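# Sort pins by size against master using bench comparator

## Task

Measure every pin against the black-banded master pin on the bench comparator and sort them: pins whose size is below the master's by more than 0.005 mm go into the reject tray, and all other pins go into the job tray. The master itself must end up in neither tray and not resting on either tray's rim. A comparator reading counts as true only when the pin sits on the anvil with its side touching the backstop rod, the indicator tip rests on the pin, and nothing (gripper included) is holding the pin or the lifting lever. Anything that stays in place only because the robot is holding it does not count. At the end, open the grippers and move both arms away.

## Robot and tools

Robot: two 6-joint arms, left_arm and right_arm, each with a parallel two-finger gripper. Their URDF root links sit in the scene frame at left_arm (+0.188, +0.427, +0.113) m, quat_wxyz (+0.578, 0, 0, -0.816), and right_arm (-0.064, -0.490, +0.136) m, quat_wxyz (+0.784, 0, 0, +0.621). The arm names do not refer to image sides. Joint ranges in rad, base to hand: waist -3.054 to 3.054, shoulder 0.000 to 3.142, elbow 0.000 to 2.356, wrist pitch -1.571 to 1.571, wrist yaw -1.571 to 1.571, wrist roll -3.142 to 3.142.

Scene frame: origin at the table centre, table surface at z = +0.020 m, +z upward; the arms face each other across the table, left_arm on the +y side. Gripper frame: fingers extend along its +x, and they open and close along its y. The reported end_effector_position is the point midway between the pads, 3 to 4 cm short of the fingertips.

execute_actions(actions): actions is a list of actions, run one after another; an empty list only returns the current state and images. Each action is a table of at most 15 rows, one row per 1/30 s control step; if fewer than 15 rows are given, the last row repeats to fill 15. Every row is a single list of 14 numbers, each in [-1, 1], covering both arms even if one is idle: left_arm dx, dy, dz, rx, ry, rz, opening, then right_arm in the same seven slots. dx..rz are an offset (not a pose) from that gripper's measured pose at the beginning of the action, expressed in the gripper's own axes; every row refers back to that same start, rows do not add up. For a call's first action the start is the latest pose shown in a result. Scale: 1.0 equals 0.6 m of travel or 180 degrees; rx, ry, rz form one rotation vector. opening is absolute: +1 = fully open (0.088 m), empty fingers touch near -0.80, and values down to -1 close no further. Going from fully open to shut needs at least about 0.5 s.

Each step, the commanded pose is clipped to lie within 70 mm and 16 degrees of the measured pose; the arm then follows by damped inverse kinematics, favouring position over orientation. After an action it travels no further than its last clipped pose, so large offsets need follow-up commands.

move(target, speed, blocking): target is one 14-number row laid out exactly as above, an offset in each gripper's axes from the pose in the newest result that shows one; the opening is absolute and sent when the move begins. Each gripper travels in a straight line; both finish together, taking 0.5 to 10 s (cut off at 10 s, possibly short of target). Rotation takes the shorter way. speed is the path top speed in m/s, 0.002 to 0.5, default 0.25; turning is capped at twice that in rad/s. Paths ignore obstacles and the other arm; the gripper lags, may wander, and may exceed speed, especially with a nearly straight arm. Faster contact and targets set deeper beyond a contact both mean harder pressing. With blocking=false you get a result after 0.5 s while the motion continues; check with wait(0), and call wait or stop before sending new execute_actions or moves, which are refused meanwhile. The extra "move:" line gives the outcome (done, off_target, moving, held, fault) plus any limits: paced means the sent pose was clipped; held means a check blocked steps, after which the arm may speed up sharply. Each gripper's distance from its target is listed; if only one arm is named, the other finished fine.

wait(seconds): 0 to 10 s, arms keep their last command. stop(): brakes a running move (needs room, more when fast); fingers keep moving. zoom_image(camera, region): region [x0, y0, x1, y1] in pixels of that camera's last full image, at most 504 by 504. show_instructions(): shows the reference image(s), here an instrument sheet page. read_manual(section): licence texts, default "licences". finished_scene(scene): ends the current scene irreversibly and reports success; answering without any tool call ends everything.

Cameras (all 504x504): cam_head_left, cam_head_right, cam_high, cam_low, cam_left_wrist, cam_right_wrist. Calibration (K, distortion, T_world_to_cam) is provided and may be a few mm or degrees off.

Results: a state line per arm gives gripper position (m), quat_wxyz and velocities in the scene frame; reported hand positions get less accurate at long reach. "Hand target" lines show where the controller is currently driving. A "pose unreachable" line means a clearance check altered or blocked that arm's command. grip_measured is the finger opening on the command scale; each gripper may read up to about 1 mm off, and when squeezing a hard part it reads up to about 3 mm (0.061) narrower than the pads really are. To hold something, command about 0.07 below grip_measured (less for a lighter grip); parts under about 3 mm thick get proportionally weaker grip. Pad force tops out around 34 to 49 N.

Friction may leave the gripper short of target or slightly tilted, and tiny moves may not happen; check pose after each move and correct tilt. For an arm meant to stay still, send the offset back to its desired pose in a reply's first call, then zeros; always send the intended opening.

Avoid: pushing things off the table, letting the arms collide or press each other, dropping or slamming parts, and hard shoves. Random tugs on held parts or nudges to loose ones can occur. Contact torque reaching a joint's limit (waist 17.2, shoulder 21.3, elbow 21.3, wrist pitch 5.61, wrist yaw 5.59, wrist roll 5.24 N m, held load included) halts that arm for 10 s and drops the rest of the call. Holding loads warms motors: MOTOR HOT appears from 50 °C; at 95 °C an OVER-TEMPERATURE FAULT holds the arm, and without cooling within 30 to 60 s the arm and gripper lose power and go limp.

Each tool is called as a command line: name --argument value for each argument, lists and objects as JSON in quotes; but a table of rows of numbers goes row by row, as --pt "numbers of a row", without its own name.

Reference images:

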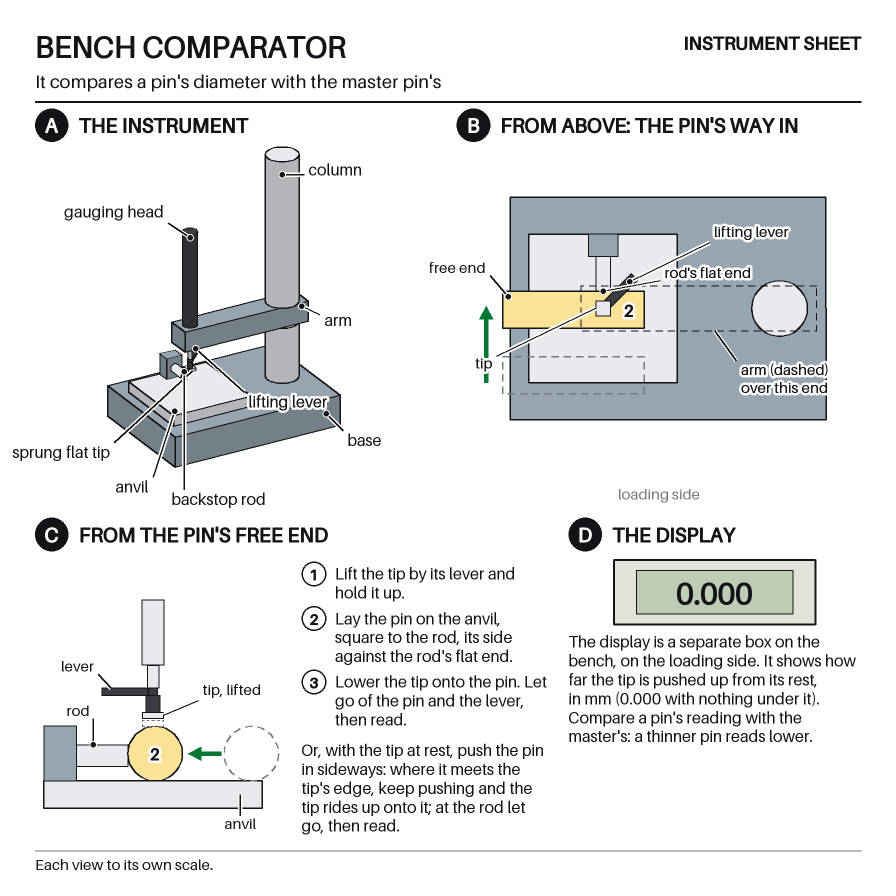

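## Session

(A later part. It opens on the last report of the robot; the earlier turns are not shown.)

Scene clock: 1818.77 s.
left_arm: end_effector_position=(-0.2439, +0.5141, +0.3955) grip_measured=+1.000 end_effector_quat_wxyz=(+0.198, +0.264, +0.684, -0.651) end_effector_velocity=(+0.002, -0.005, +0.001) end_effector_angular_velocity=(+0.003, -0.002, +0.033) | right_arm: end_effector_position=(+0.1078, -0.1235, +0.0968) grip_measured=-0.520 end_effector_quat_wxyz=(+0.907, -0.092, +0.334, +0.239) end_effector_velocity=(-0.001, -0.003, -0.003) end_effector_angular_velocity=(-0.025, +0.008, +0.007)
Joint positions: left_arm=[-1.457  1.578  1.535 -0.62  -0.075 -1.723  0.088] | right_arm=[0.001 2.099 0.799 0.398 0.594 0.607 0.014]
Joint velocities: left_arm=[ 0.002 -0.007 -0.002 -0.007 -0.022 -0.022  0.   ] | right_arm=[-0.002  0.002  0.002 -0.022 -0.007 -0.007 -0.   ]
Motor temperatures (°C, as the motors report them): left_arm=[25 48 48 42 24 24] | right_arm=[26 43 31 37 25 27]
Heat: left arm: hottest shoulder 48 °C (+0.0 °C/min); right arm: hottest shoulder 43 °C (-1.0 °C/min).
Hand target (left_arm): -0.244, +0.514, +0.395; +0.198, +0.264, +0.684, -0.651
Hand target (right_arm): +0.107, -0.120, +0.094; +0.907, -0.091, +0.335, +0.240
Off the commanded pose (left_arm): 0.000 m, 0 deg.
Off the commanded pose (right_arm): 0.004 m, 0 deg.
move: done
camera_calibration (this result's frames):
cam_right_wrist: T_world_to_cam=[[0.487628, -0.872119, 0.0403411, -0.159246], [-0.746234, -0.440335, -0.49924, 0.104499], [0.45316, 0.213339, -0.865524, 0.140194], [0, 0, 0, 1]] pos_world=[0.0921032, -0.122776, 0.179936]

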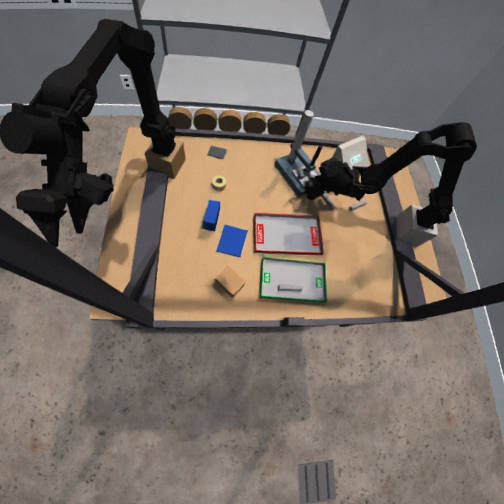

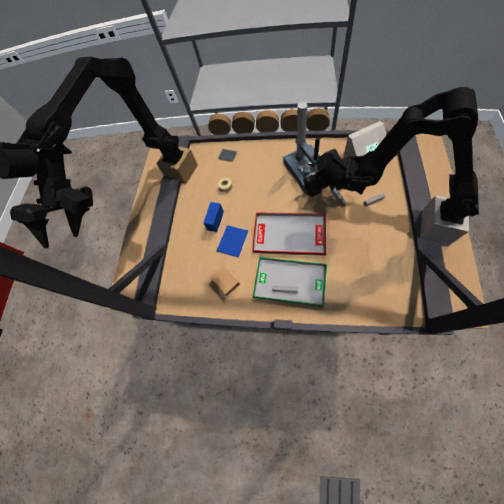

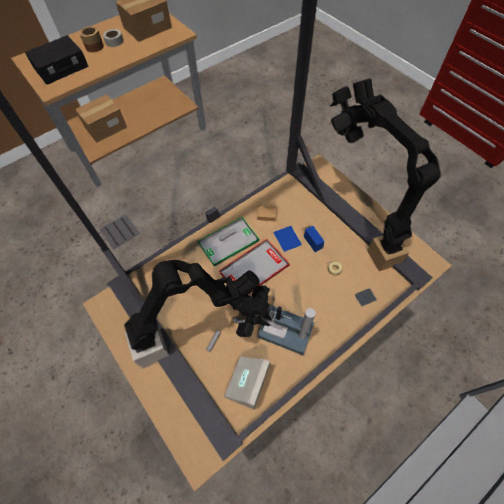

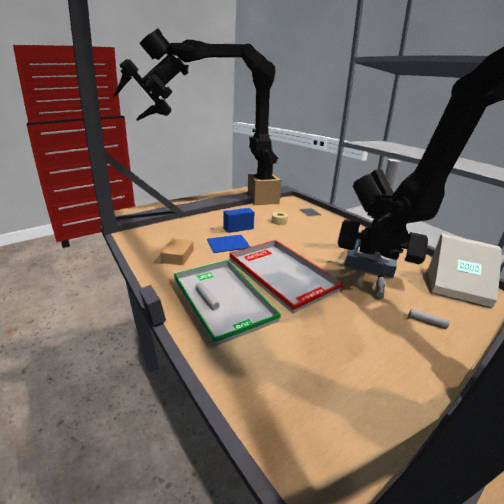

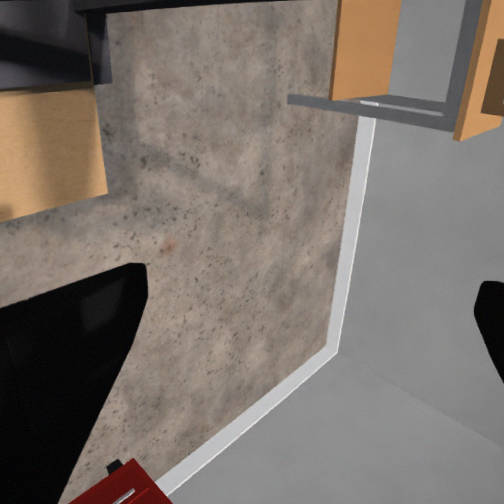

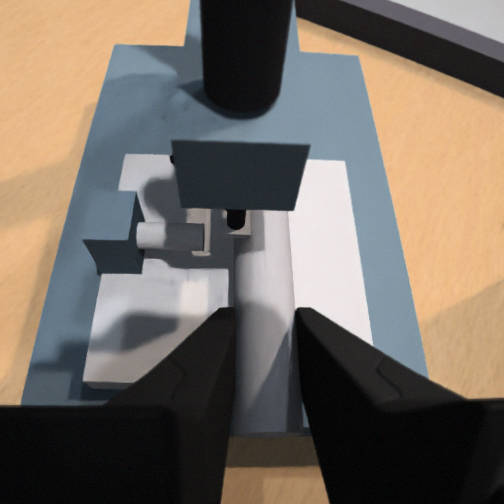

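move --target '[0,0,0,0,0,0,1,0.002,0.024,-0.003,0,0,0,-0.6]' --speed 0.02

Scene clock: 1824.67 s.
left_arm: end_effector_position=(-0.2439, +0.5141, +0.3955) grip_measured=+1.000 end_effector_quat_wxyz=(+0.198, +0.264, +0.684, -0.651) end_effector_velocity=(+0.002, -0.000, -0.001) end_effector_angular_velocity=(-0.000, -0.007, +0.008) | right_arm: end_effector_position=(+0.1031, -0.1159, +0.0969) grip_measured=-0.520 end_effector_quat_wxyz=(+0.908, -0.094, +0.333, +0.236) end_effector_velocity=(+0.000, +0.001, +0.001) end_effector_angular_velocity=(+0.001, -0.003, -0.007)
Joint positions: left_arm=[-1.457  1.578  1.535 -0.62  -0.075 -1.723  0.088] | right_arm=[0.024 2.114 0.835 0.362 0.616 0.629 0.014]
Joint velocities: left_arm=[-0.002 -0.002 -0.002 -0.007 -0.007 -0.007  0.   ] | right_arm=[ 0.002  0.002  0.007 -0.007  0.007  0.007 -0.   ]
Motor temperatures (°C, as the motors report them): left_arm=[25 48 48 42 24 24] | right_arm=[26 43 32 36 25 27]
Heat: left arm: hottest shoulder 48 °C (+0.0 °C/min); right arm: hottest shoulder 43 °C (-1.0 °C/min).
Hand target (left_arm): -0.244, +0.514, +0.395; +0.198, +0.264, +0.684, -0.651
Hand target (right_arm): +0.100, -0.111, +0.095; +0.907, -0.092, +0.334, +0.239
Off the commanded pose (left_arm): 0.000 m, 0 deg.
Off the commanded pose (right_arm): 0.006 m, 0 deg.
move: done
camera_calibration (this result's frames):
cam_right_wrist: T_world_to_cam=[[0.482855, -0.87446, 0.0465987, -0.150707], [-0.745928, -0.438593, -0.501227, 0.104757], [0.45874, 0.207261, -0.86406, 0.139434], [0, 0, 0, 1]] pos_world=[0.0869468, -0.114741, 0.180009]

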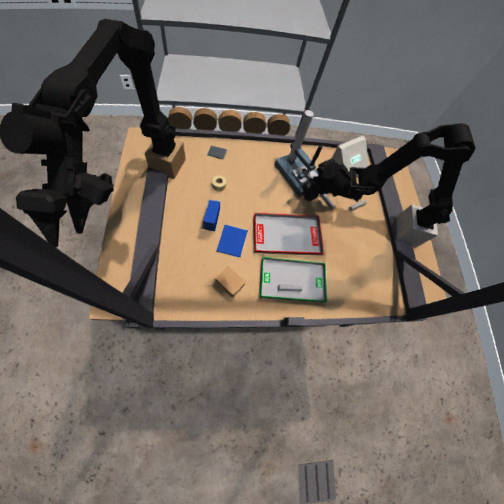

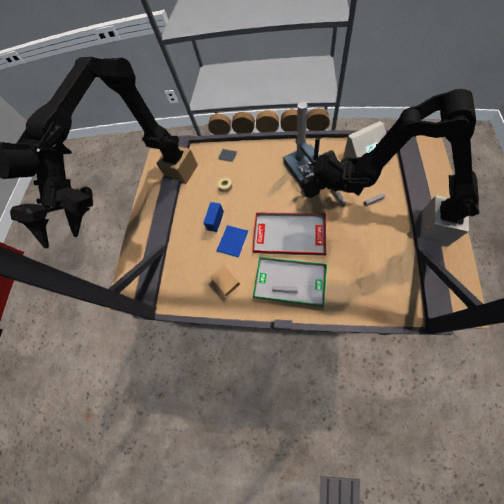

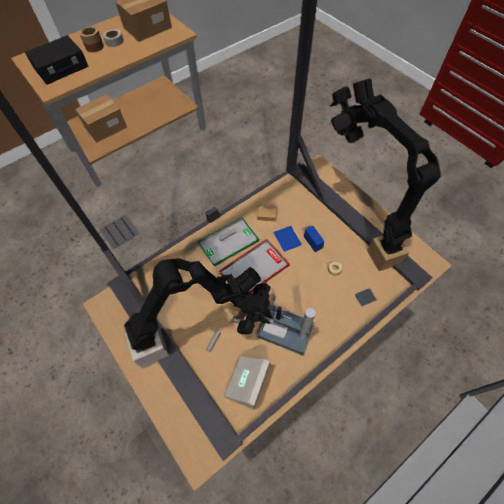

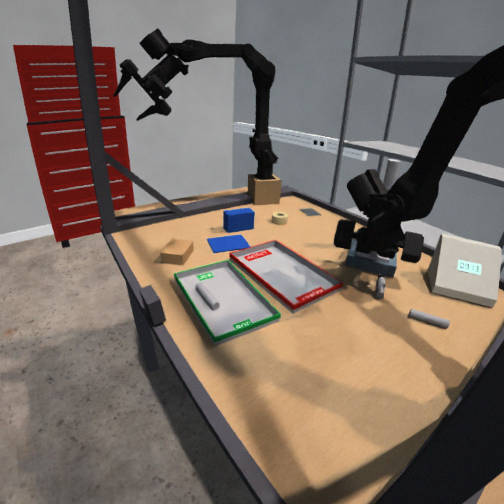

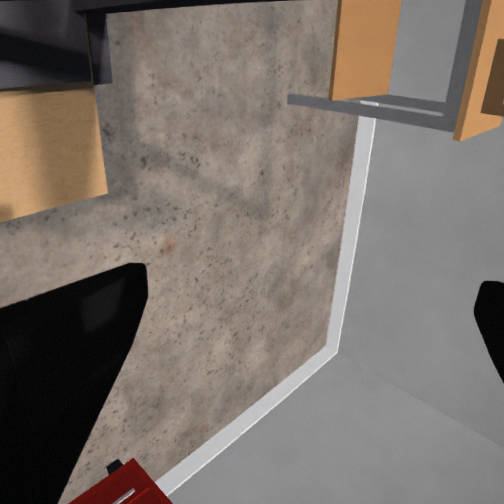

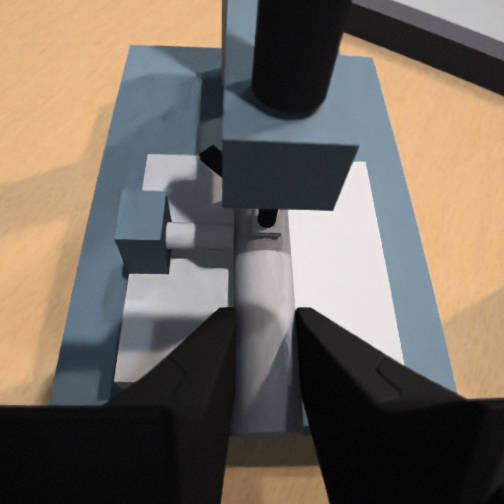

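Appears touching. One small extra push to seat, then release.

execute_actions --actions '[[[0,0,0,0,0,0,1,0,0.008,-0.001,0,0,0,-0.6]],[[0,0,0,0,0,0,1,0,0,0,0,0,0,-0.1]],[[0,0,0,0,0,0,1,0,0,0,0,0,0,-0.1]]]'

zoom_image --camera "cam_low" --region '[455,255,490,280]'

zoom_image --camera "cam_right_wrist" --region '[150,150,350,320]'

Scene clock: 1832.33 s.
left_arm: end_effector_position=(-0.2439, +0.5141, +0.3955) grip_measured=+1.000 end_effector_quat_wxyz=(+0.198, +0.264, +0.684, -0.651) end_effector_velocity=(-0.000, +0.000, +0.001) end_effector_angular_velocity=(+0.003, +0.007, +0.008) | right_arm: end_effector_position=(+0.1024, -0.1156, +0.0971) grip_measured=-0.102 end_effector_quat_wxyz=(+0.908, -0.095, +0.333, +0.234) end_effector_velocity=(-0.000, -0.001, -0.001) end_effector_angular_velocity=(-0.011, +0.005, +0.007)
Joint positions: left_arm=[-1.457  1.578  1.535 -0.62  -0.075 -1.723  0.088] | right_arm=[0.027 2.115 0.84  0.35  0.621 0.633 0.034]
Joint velocities: left_arm=[-0.002 -0.002 -0.002  0.007 -0.007 -0.007  0.   ] | right_arm=[-0.002 -0.002 -0.002 -0.007 -0.007 -0.007 -0.   ]
Motor temperatures (°C, as the motors report them): left_arm=[25 48 48 42 24 24] | right_arm=[26 43 32 36 25 27]
Heat: left arm: hottest shoulder 48 °C (+0.0 °C/min); right arm: hottest shoulder 43 °C (+0.0 °C/min).
Hand target (left_arm): -0.244, +0.514, +0.395; +0.198, +0.264, +0.684, -0.651
Hand target (right_arm): +0.102, -0.116, +0.097; +0.908, -0.095, +0.333, +0.234
Off the commanded pose (left_arm): 0.000 m, 0 deg.
Off the commanded pose (right_arm): 0.000 m, 0 deg.
camera_calibration (this result's frames):
cam_right_wrist: T_world_to_cam=[[0.481012, -0.875219, 0.0511826, -0.150396], [-0.746249, -0.439375, -0.500063, 0.104314], [0.460153, 0.202341, -0.864475, 0.139166], [0, 0, 0, 1]] pos_world=[0.0861489, -0.113956, 0.180166]

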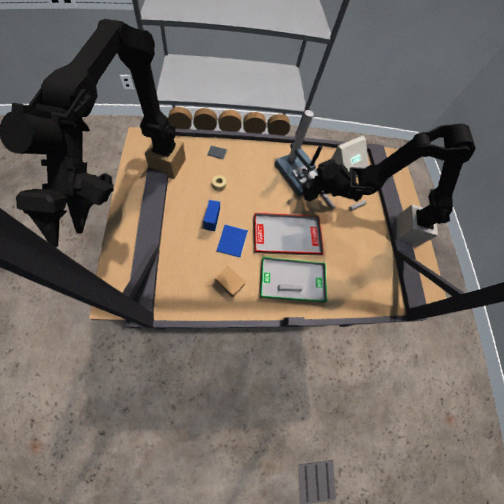

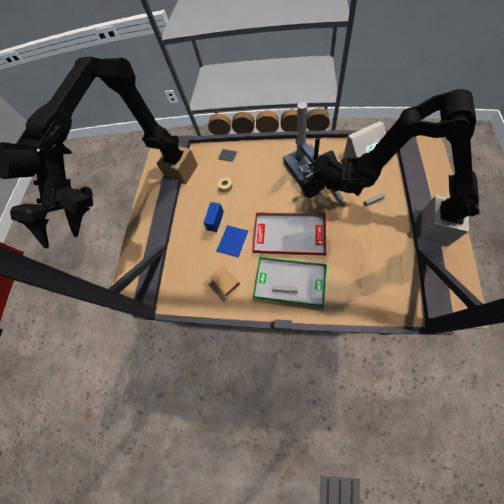

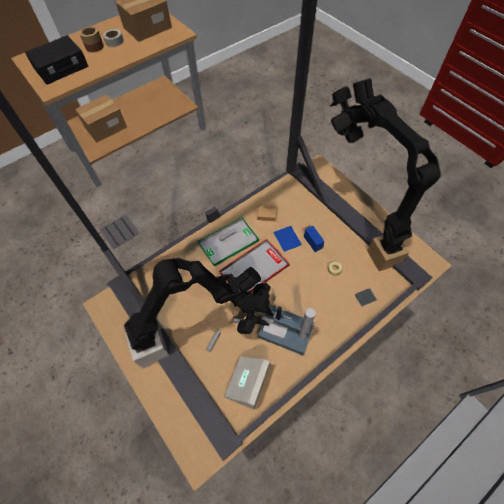

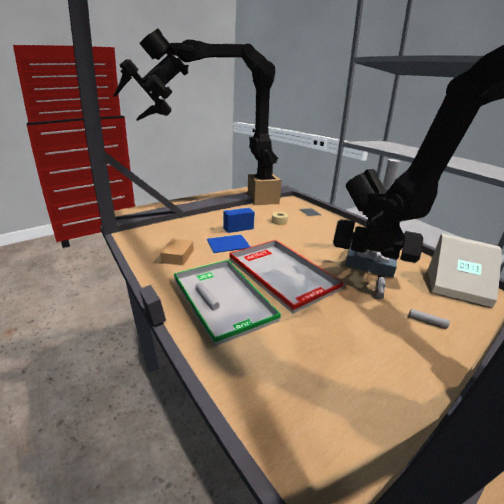

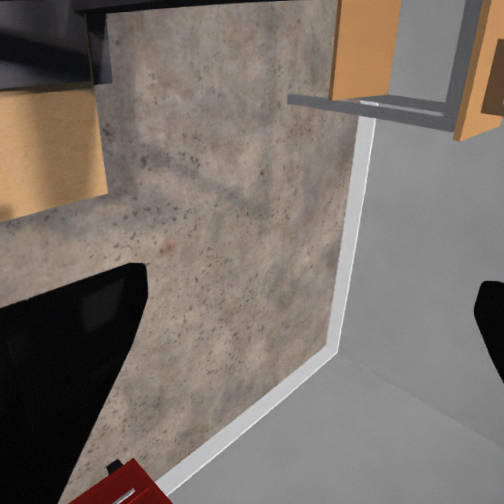

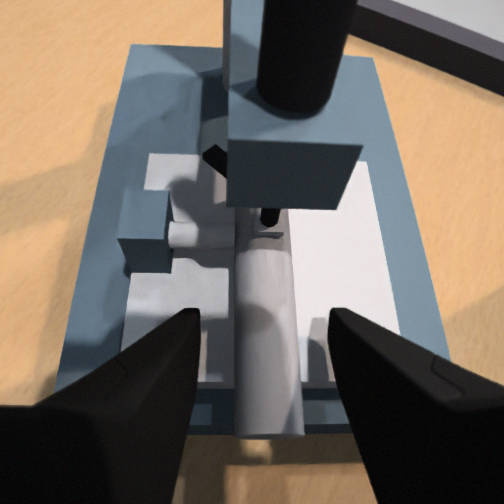

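Region (455, 255, 490, 280) of cam_low's 504x504 image, scaled by 14.400, with more detail than that image has; it fills the top 360 rows of this view, and the rest is white.

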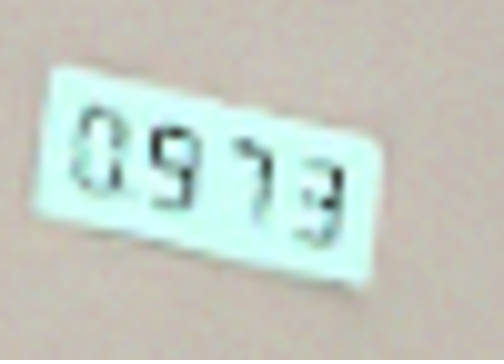

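Region (150, 150, 350, 320) of cam_right_wrist's 504x504 image, scaled by 2.520, with more detail than that image has; it fills the top 428 rows of this view, and the rest is white.

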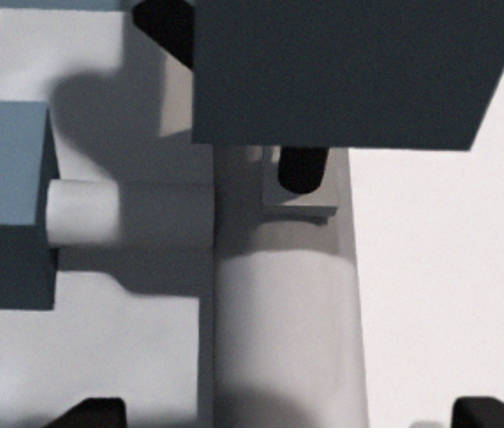

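execute_actions --actions '[]'

zoom_image --camera "cam_low" --region '[455, 255, 490, 280]'

Scene clock: 1861.70 s.
left_arm: end_effector_position=(-0.2439, +0.5141, +0.3955) grip_measured=+1.000 end_effector_quat_wxyz=(+0.198, +0.264, +0.684, -0.651) end_effector_velocity=(+0.002, -0.000, -0.001) end_effector_angular_velocity=(+0.011, -0.008, +0.017) | right_arm: end_effector_position=(+0.1024, -0.1156, +0.0971) grip_measured=-0.102 end_effector_quat_wxyz=(+0.908, -0.095, +0.333, +0.234) end_effector_velocity=(-0.000, -0.001, -0.001) end_effector_angular_velocity=(-0.011, +0.005, +0.007)
Joint positions: left_arm=[-1.457  1.578  1.535 -0.62  -0.075 -1.723  0.088] | right_arm=[0.027 2.115 0.84  0.35  0.621 0.633 0.034]
Joint velocities: left_arm=[-0.002 -0.002 -0.002 -0.007 -0.007 -0.022  0.   ] | right_arm=[-0.002 -0.002 -0.002 -0.007 -0.007 -0.007 -0.   ]
Motor temperatures (°C, as the motors report them): left_arm=[25 48 48 42 24 24] | right_arm=[26 46 31 35 25 27]
Heat: left arm: hottest shoulder 48 °C (+0.0 °C/min); right arm: hottest shoulder 46 °C (+4.0 °C/min).
Hand target (left_arm): -0.244, +0.514, +0.395; +0.198, +0.264, +0.684, -0.651
Hand target (right_arm): +0.102, -0.116, +0.097; +0.908, -0.095, +0.333, +0.234
Off the commanded pose (left_arm): 0.000 m, 0 deg.
Off the commanded pose (right_arm): 0.000 m, 0 deg.
camera_calibration (this result's frames):
cam_right_wrist: T_world_to_cam=[[0.481012, -0.875219, 0.0511826, -0.150396], [-0.746249, -0.439375, -0.500063, 0.104314], [0.460153, 0.202341, -0.864475, 0.139166], [0, 0, 0, 1]] pos_world=[0.0861489, -0.113956, 0.180166]

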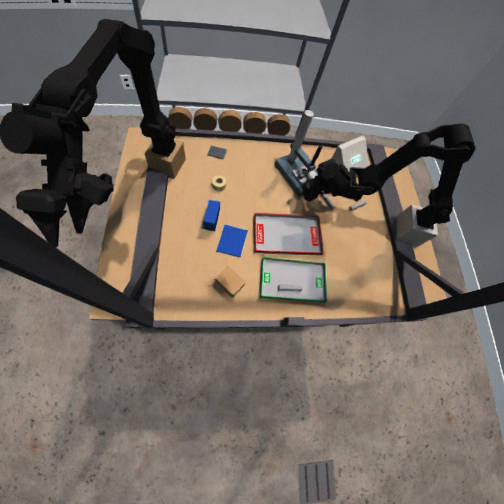

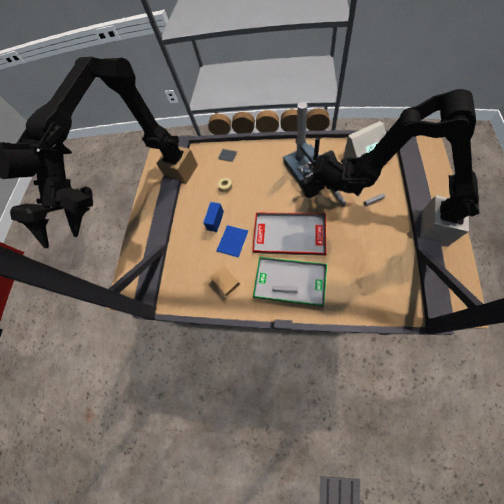

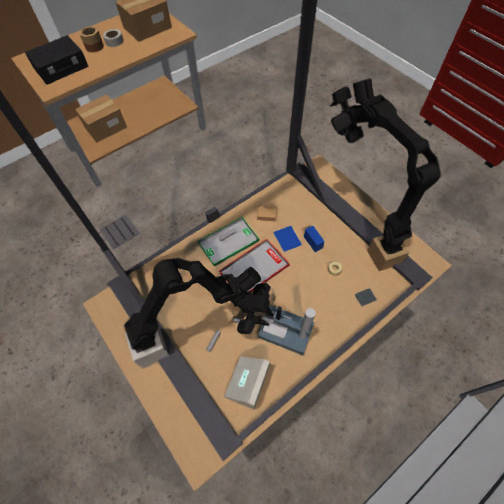

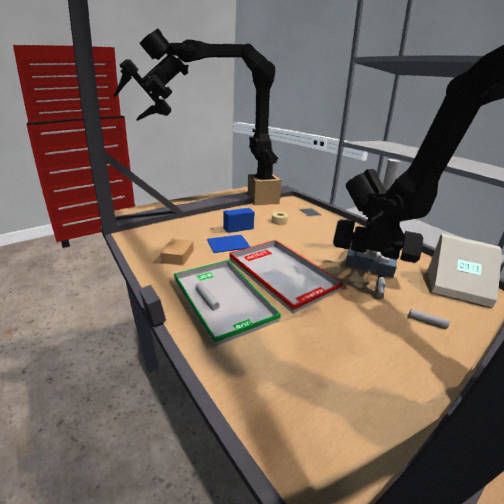

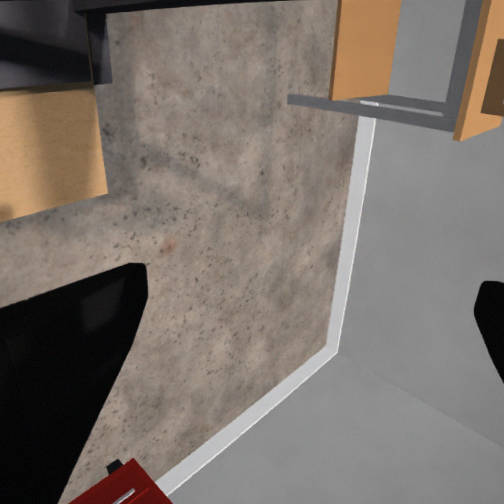

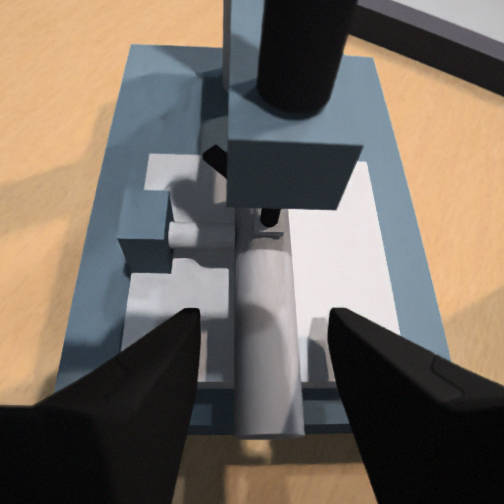

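Region (455, 255, 490, 280) of cam_low's 504x504 image, scaled by 14.400, with more detail than that image has; it fills the top 360 rows of this view, and the rest is white.

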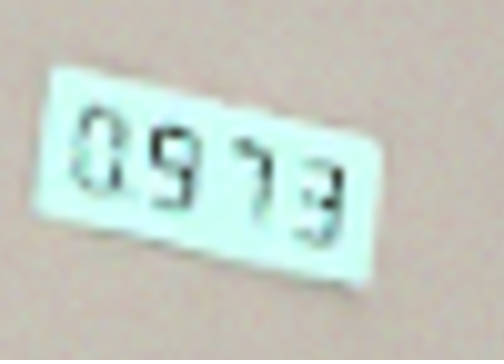

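execute_actions --actions '[[[0,0,0,0,0,0,1,0,0,0,0,0,0,-0.6]],[[0,0,0,0,0,0,1,0,0,0,0,0,0,-0.6]]]'

move --target '[0,0,0,0,0,0,1,0,-0.055,0,0,0,0,-0.6]' --speed 0.04

Scene clock: 1869.83 s.
left_arm: end_effector_position=(-0.2439, +0.5141, +0.3955) grip_measured=+1.000 end_effector_quat_wxyz=(+0.198, +0.264, +0.684, -0.651) end_effector_velocity=(+0.002, -0.000, -0.001) end_effector_angular_velocity=(+0.011, -0.008, +0.017) | right_arm: end_effector_position=(+0.1024, -0.1156, +0.0972) grip_measured=-0.521 end_effector_quat_wxyz=(+0.909, -0.096, +0.333, +0.234) end_effector_velocity=(+0.002, -0.002, +0.002) end_effector_angular_velocity=(-0.008, -0.008, -0.002)
Joint positions: left_arm=[-1.457  1.578  1.535 -0.62  -0.075 -1.723  0.088] | right_arm=[0.027 2.115 0.84  0.35  0.621 0.633 0.013]
Joint velocities: left_arm=[-0.002 -0.002 -0.002 -0.007 -0.007 -0.022  0.   ] | right_arm=[-0.002 -0.007 -0.002 -0.007  0.007 -0.007 -0.   ]
Motor temperatures (°C, as the motors report them): left_arm=[25 48 48 42 24 24] | right_arm=[26 47 31 35 25 27]
Heat: left arm: hottest shoulder 48 °C (+0.0 °C/min); right arm: hottest shoulder 47 °C (+4.0 °C/min).
Hand target (left_arm): -0.244, +0.514, +0.395; +0.198, +0.264, +0.684, -0.651
Hand target (right_arm): +0.102, -0.116, +0.097; +0.909, -0.096, +0.333, +0.234
Off the commanded pose (left_arm): 0.000 m, 0 deg.
Off the commanded pose (right_arm): 0.000 m, 0 deg.
camera_calibration (this result's frames):
cam_right_wrist: T_world_to_cam=[[0.480796, -0.875326, 0.05138, -0.150453], [-0.7462, -0.439234, -0.500258, 0.104376], [0.460457, 0.202182, -0.864351, 0.139114], [0, 0, 0, 1]] pos_world=[0.0861661, -0.113976, 0.180188]

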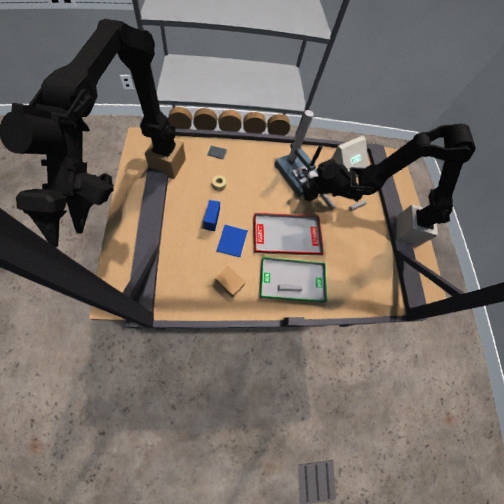

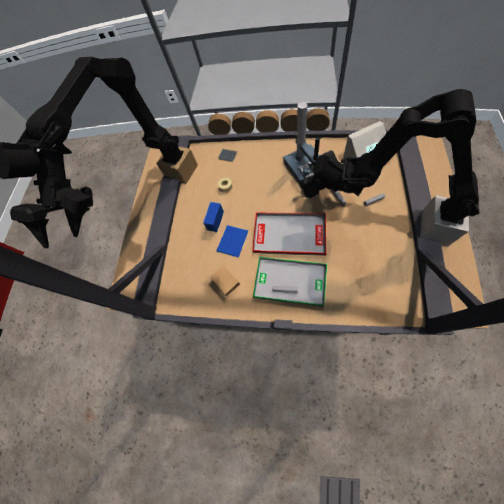

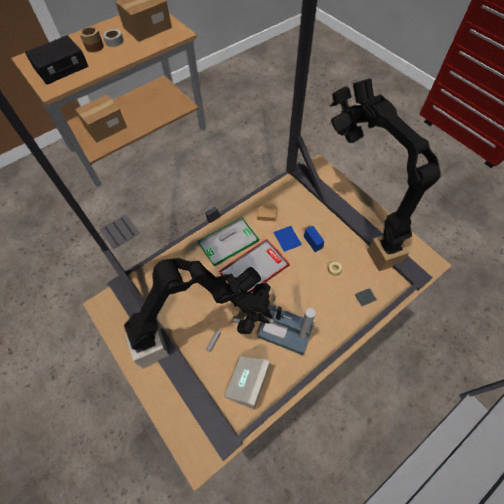

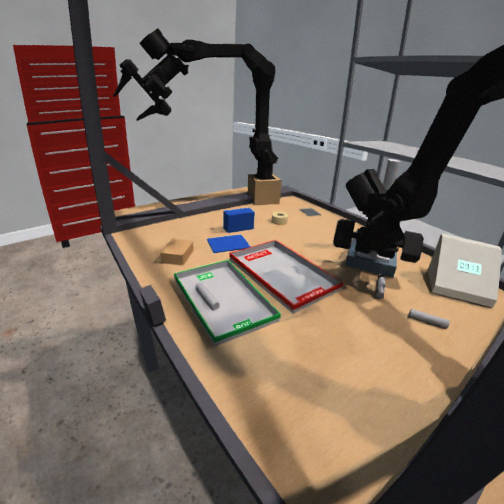

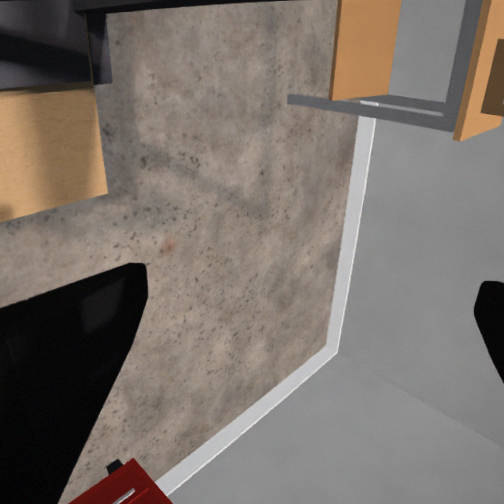

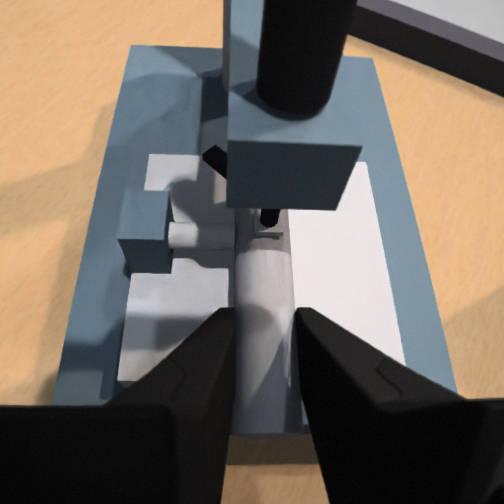

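Scene clock: 1870.97 s.
left_arm: end_effector_position=(-0.2439, +0.5141, +0.3955) grip_measured=+1.000 end_effector_quat_wxyz=(+0.198, +0.264, +0.684, -0.651) end_effector_velocity=(+0.001, +0.002, -0.003) end_effector_angular_velocity=(-0.004, -0.012, -0.013) | right_arm: end_effector_position=(+0.1171, -0.1405, +0.0959) grip_measured=-0.521 end_effector_quat_wxyz=(+0.908, -0.094, +0.333, +0.235) end_effector_velocity=(+0.000, +0.000, +0.001) end_effector_angular_velocity=(+0.016, +0.009, +0.011)
Joint positions: left_arm=[-1.457  1.578  1.535 -0.62  -0.075 -1.723  0.088] | right_arm=[-0.038  2.076  0.737  0.452  0.578  0.573  0.013]
Joint velocities: left_arm=[-0.002  0.002 -0.002 -0.007  0.007  0.007  0.   ] | right_arm=[-0.007 -0.007 -0.012  0.022 -0.022 -0.007 -0.   ]
Motor temperatures (°C, as the motors report them): left_arm=[25 48 48 42 24 24] | right_arm=[26 47 30 35 25 27]
Heat: left arm: hottest shoulder 48 °C (+0.0 °C/min); right arm: hottest shoulder 47 °C (+4.0 °C/min).
Hand target (left_arm): -0.244, +0.514, +0.395; +0.198, +0.264, +0.684, -0.651
Hand target (right_arm): +0.118, -0.144, +0.098; +0.909, -0.095, +0.333, +0.234
Off the commanded pose (left_arm): 0.000 m, 0 deg.
Off the commanded pose (right_arm): 0.005 m, 0 deg.
move: done
camera_calibration (this result's frames):
cam_right_wrist: T_world_to_cam=[[0.481489, -0.875205, 0.0467458, -0.178858], [-0.74719, -0.437771, -0.500063, 0.104035], [0.458121, 0.205847, -0.864727, 0.137095], [0, 0, 0, 1]] pos_world=[0.101046, -0.139214, 0.178934]

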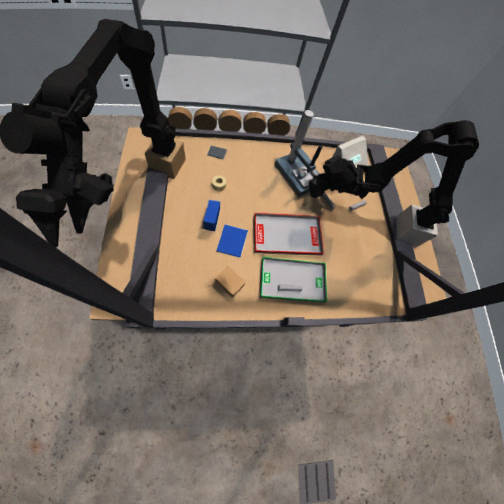

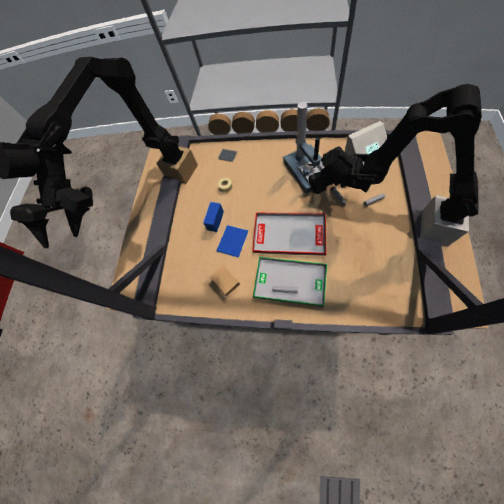

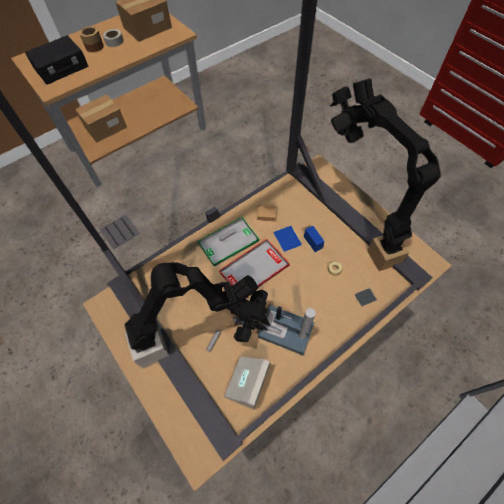

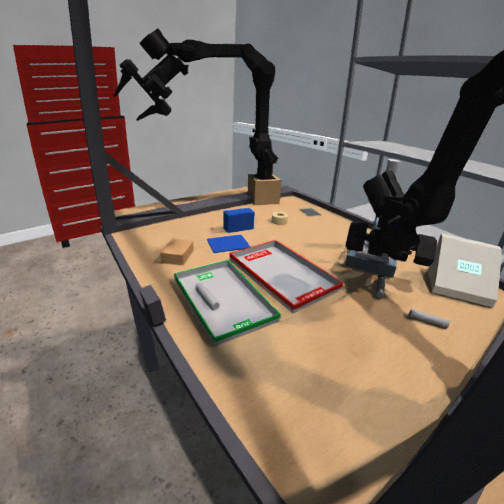

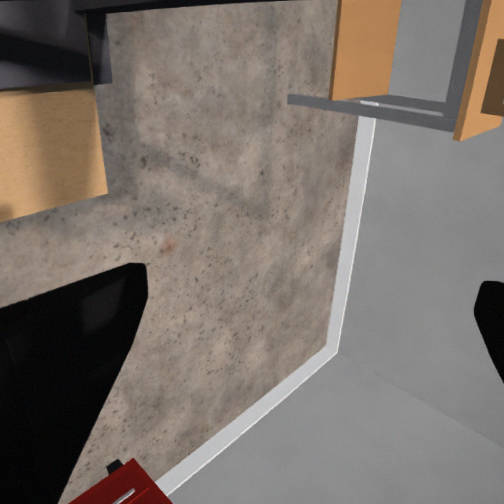

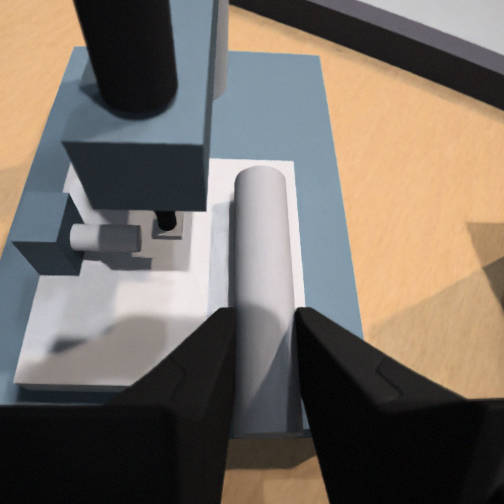

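move --target '[0,0,0,0,0,0,1,-0.1575,-0.0055,-0.0777,0,0,0,-0.6]' --speed 0.1

Scene clock: 1879.27 s.
left_arm: end_effector_position=(-0.2439, +0.5141, +0.3955) grip_measured=+1.000 end_effector_quat_wxyz=(+0.198, +0.264, +0.684, -0.651) end_effector_velocity=(+0.002, -0.001, +0.001) end_effector_angular_velocity=(+0.012, -0.004, +0.017) | right_arm: end_effector_position=(+0.0304, -0.1932, +0.1171) grip_measured=-0.521 end_effector_quat_wxyz=(+0.907, -0.102, +0.335, +0.235) end_effector_velocity=(-0.001, -0.007, -0.001) end_effector_angular_velocity=(-0.027, -0.005, -0.001)
Joint positions: left_arm=[-1.457  1.578  1.535 -0.62  -0.075 -1.723  0.088] | right_arm=[0.253 1.826 0.532 0.205 0.737 0.873 0.013]
Joint velocities: left_arm=[-0.002 -0.007 -0.002 -0.007 -0.007 -0.022  0.   ] | right_arm=[ 0.007 -0.012 -0.007 -0.037  0.007  0.007 -0.   ]
Motor temperatures (°C, as the motors report them): left_arm=[25 48 48 42 24 24] | right_arm=[26 48 30 35 25 27]
Heat: left arm: hottest shoulder 48 °C (+0.0 °C/min); right arm: hottest shoulder 48 °C (+5.0 °C/min).
Hand target (left_arm): -0.244, +0.514, +0.395; +0.198, +0.264, +0.684, -0.651
Hand target (right_arm): +0.030, -0.193, +0.122; +0.909, -0.094, +0.332, +0.235
Off the commanded pose (left_arm): 0.000 m, 0 deg.
Off the commanded pose (right_arm): 0.005 m, 1 deg.
move: done
camera_calibration (this result's frames):
cam_right_wrist: T_world_to_cam=[[0.486311, -0.871651, 0.0610361, -0.185354], [-0.745268, -0.450237, -0.491796, 0.0234106], [0.456155, 0.193678, -0.868569, 0.204224], [0, 0, 0, 1]] pos_world=[0.0144289, -0.190577, 0.200209]

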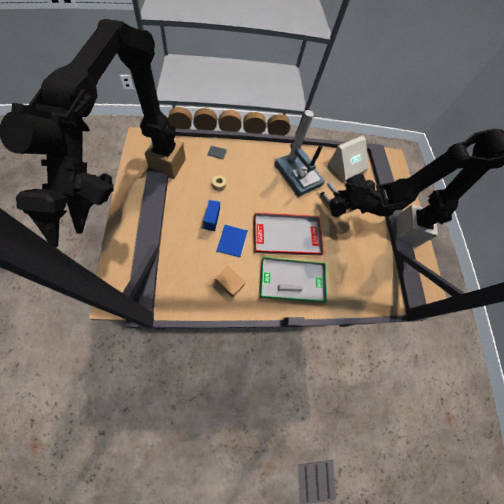

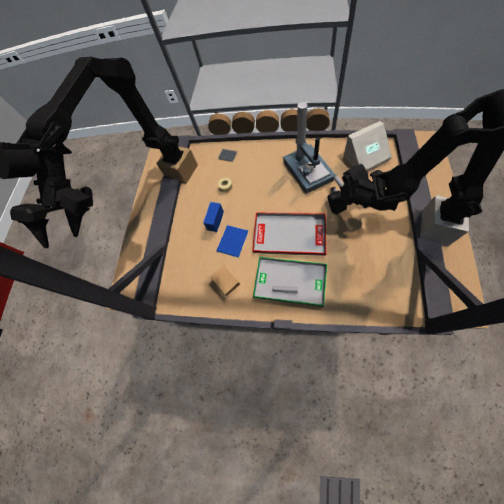

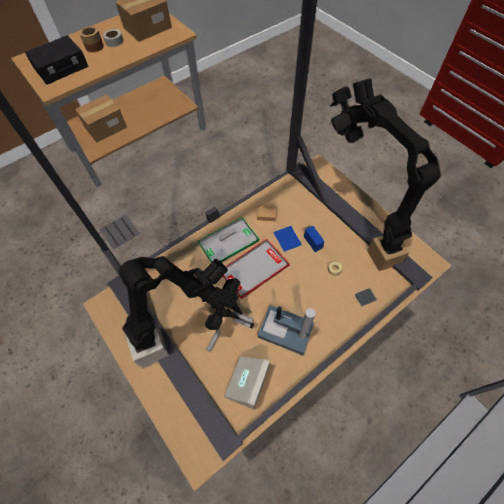

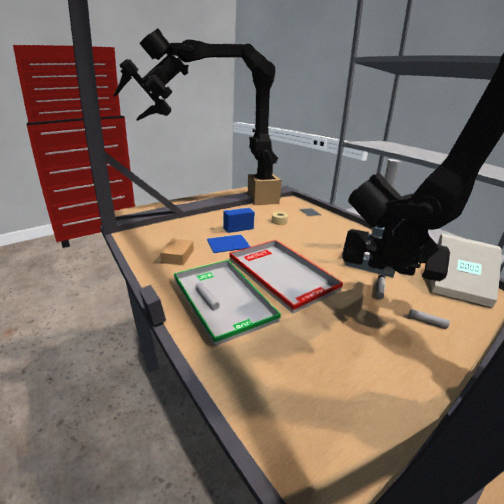

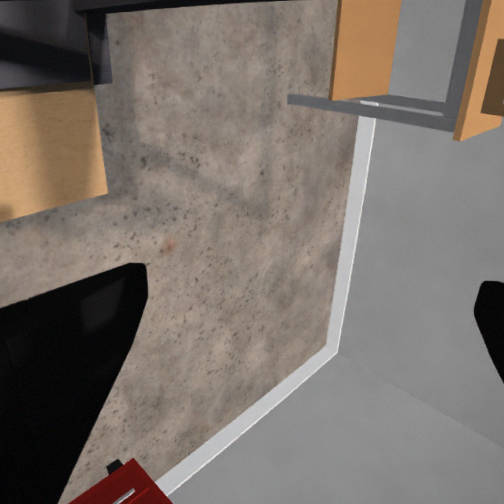

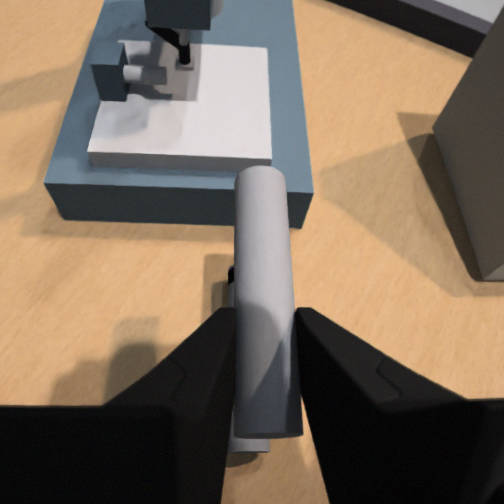

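move --target '[0,0,0,0,0,0,1,-0.0835,0.357,-0.0483,-0.2065,-0.0043,0.2502,-0.6]' --speed 0.15

Scene clock: 1909.03 s.
left_arm: end_effector_position=(-0.2439, +0.5141, +0.3955) grip_measured=+1.000 end_effector_quat_wxyz=(+0.198, +0.264, +0.684, -0.651) end_effector_velocity=(-0.002, -0.002, -0.001) end_effector_angular_velocity=(-0.010, +0.004, +0.004) | right_arm: end_effector_position=(-0.1226, -0.0396, +0.1216) grip_measured=-0.521 end_effector_quat_wxyz=(+0.676, -0.243, +0.257, +0.647) end_effector_velocity=(-0.002, +0.001, -0.000) end_effector_angular_velocity=(-0.005, +0.009, +0.019)
Joint positions: left_arm=[-1.457  1.578  1.535 -0.62  -0.075 -1.723  0.088] | right_arm=[0.416 2.069 0.879 0.454 0.169 0.156 0.013]
Joint velocities: left_arm=[ 0.002  0.002 -0.002  0.007 -0.007  0.007  0.   ] | right_arm=[-0.002  0.002  0.007 -0.007 -0.022 -0.007  0.   ]
Motor temperatures (°C, as the motors report them): left_arm=[25 48 48 42 24 24] | right_arm=[26 48 30 34 25 27]
Heat: left arm: hottest shoulder 48 °C (+0.0 °C/min); right arm: hottest shoulder 48 °C (+3.0 °C/min).
Hand target (left_arm): -0.244, +0.514, +0.395; +0.198, +0.264, +0.684, -0.651
Hand target (right_arm): -0.125, -0.035, +0.122; +0.674, -0.243, +0.253, +0.650
Off the commanded pose (left_arm): 0.000 m, 0 deg.
Off the commanded pose (right_arm): 0.005 m, 1 deg.
move: done
camera_calibration (this result's frames):
cam_right_wrist: T_world_to_cam=[[0.998147, -0.05306, 0.0297821, 0.121607], [-0.0319151, -0.87327, -0.48619, 0.0507484], [0.0518051, 0.484339, -0.873345, 0.210675], [0, 0, 0, 1]] pos_world=[-0.130676, -0.0512684, 0.205044]

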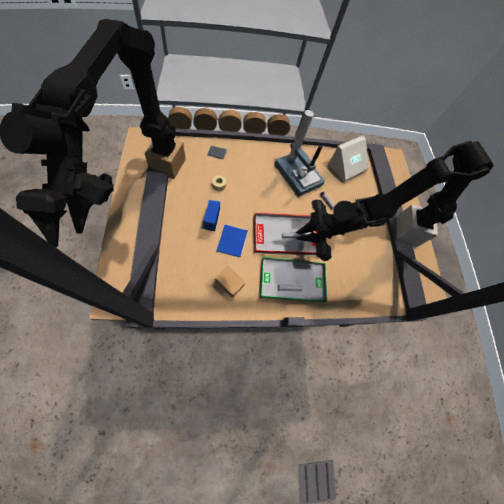

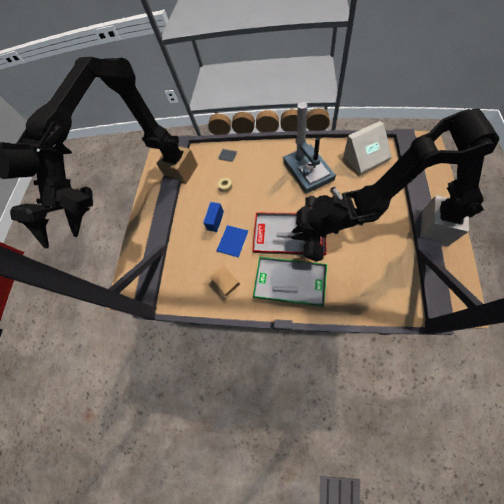

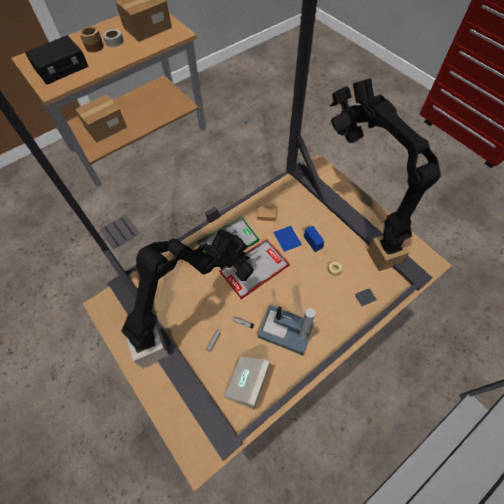

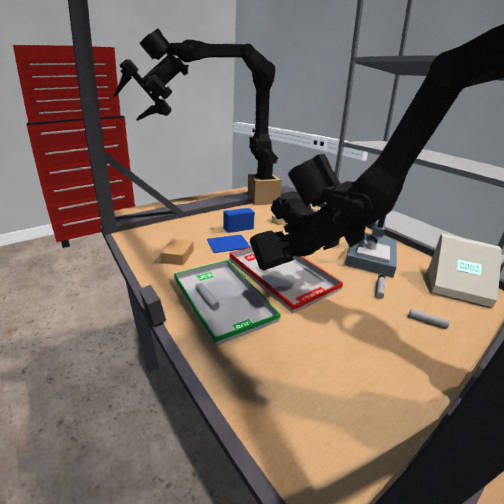

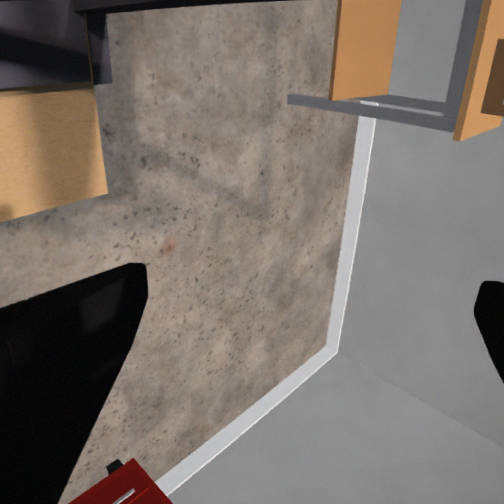

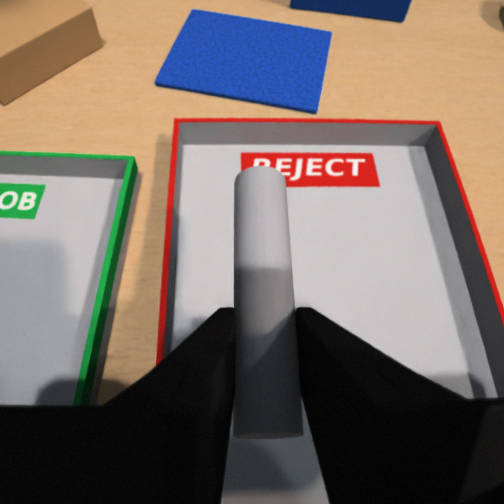

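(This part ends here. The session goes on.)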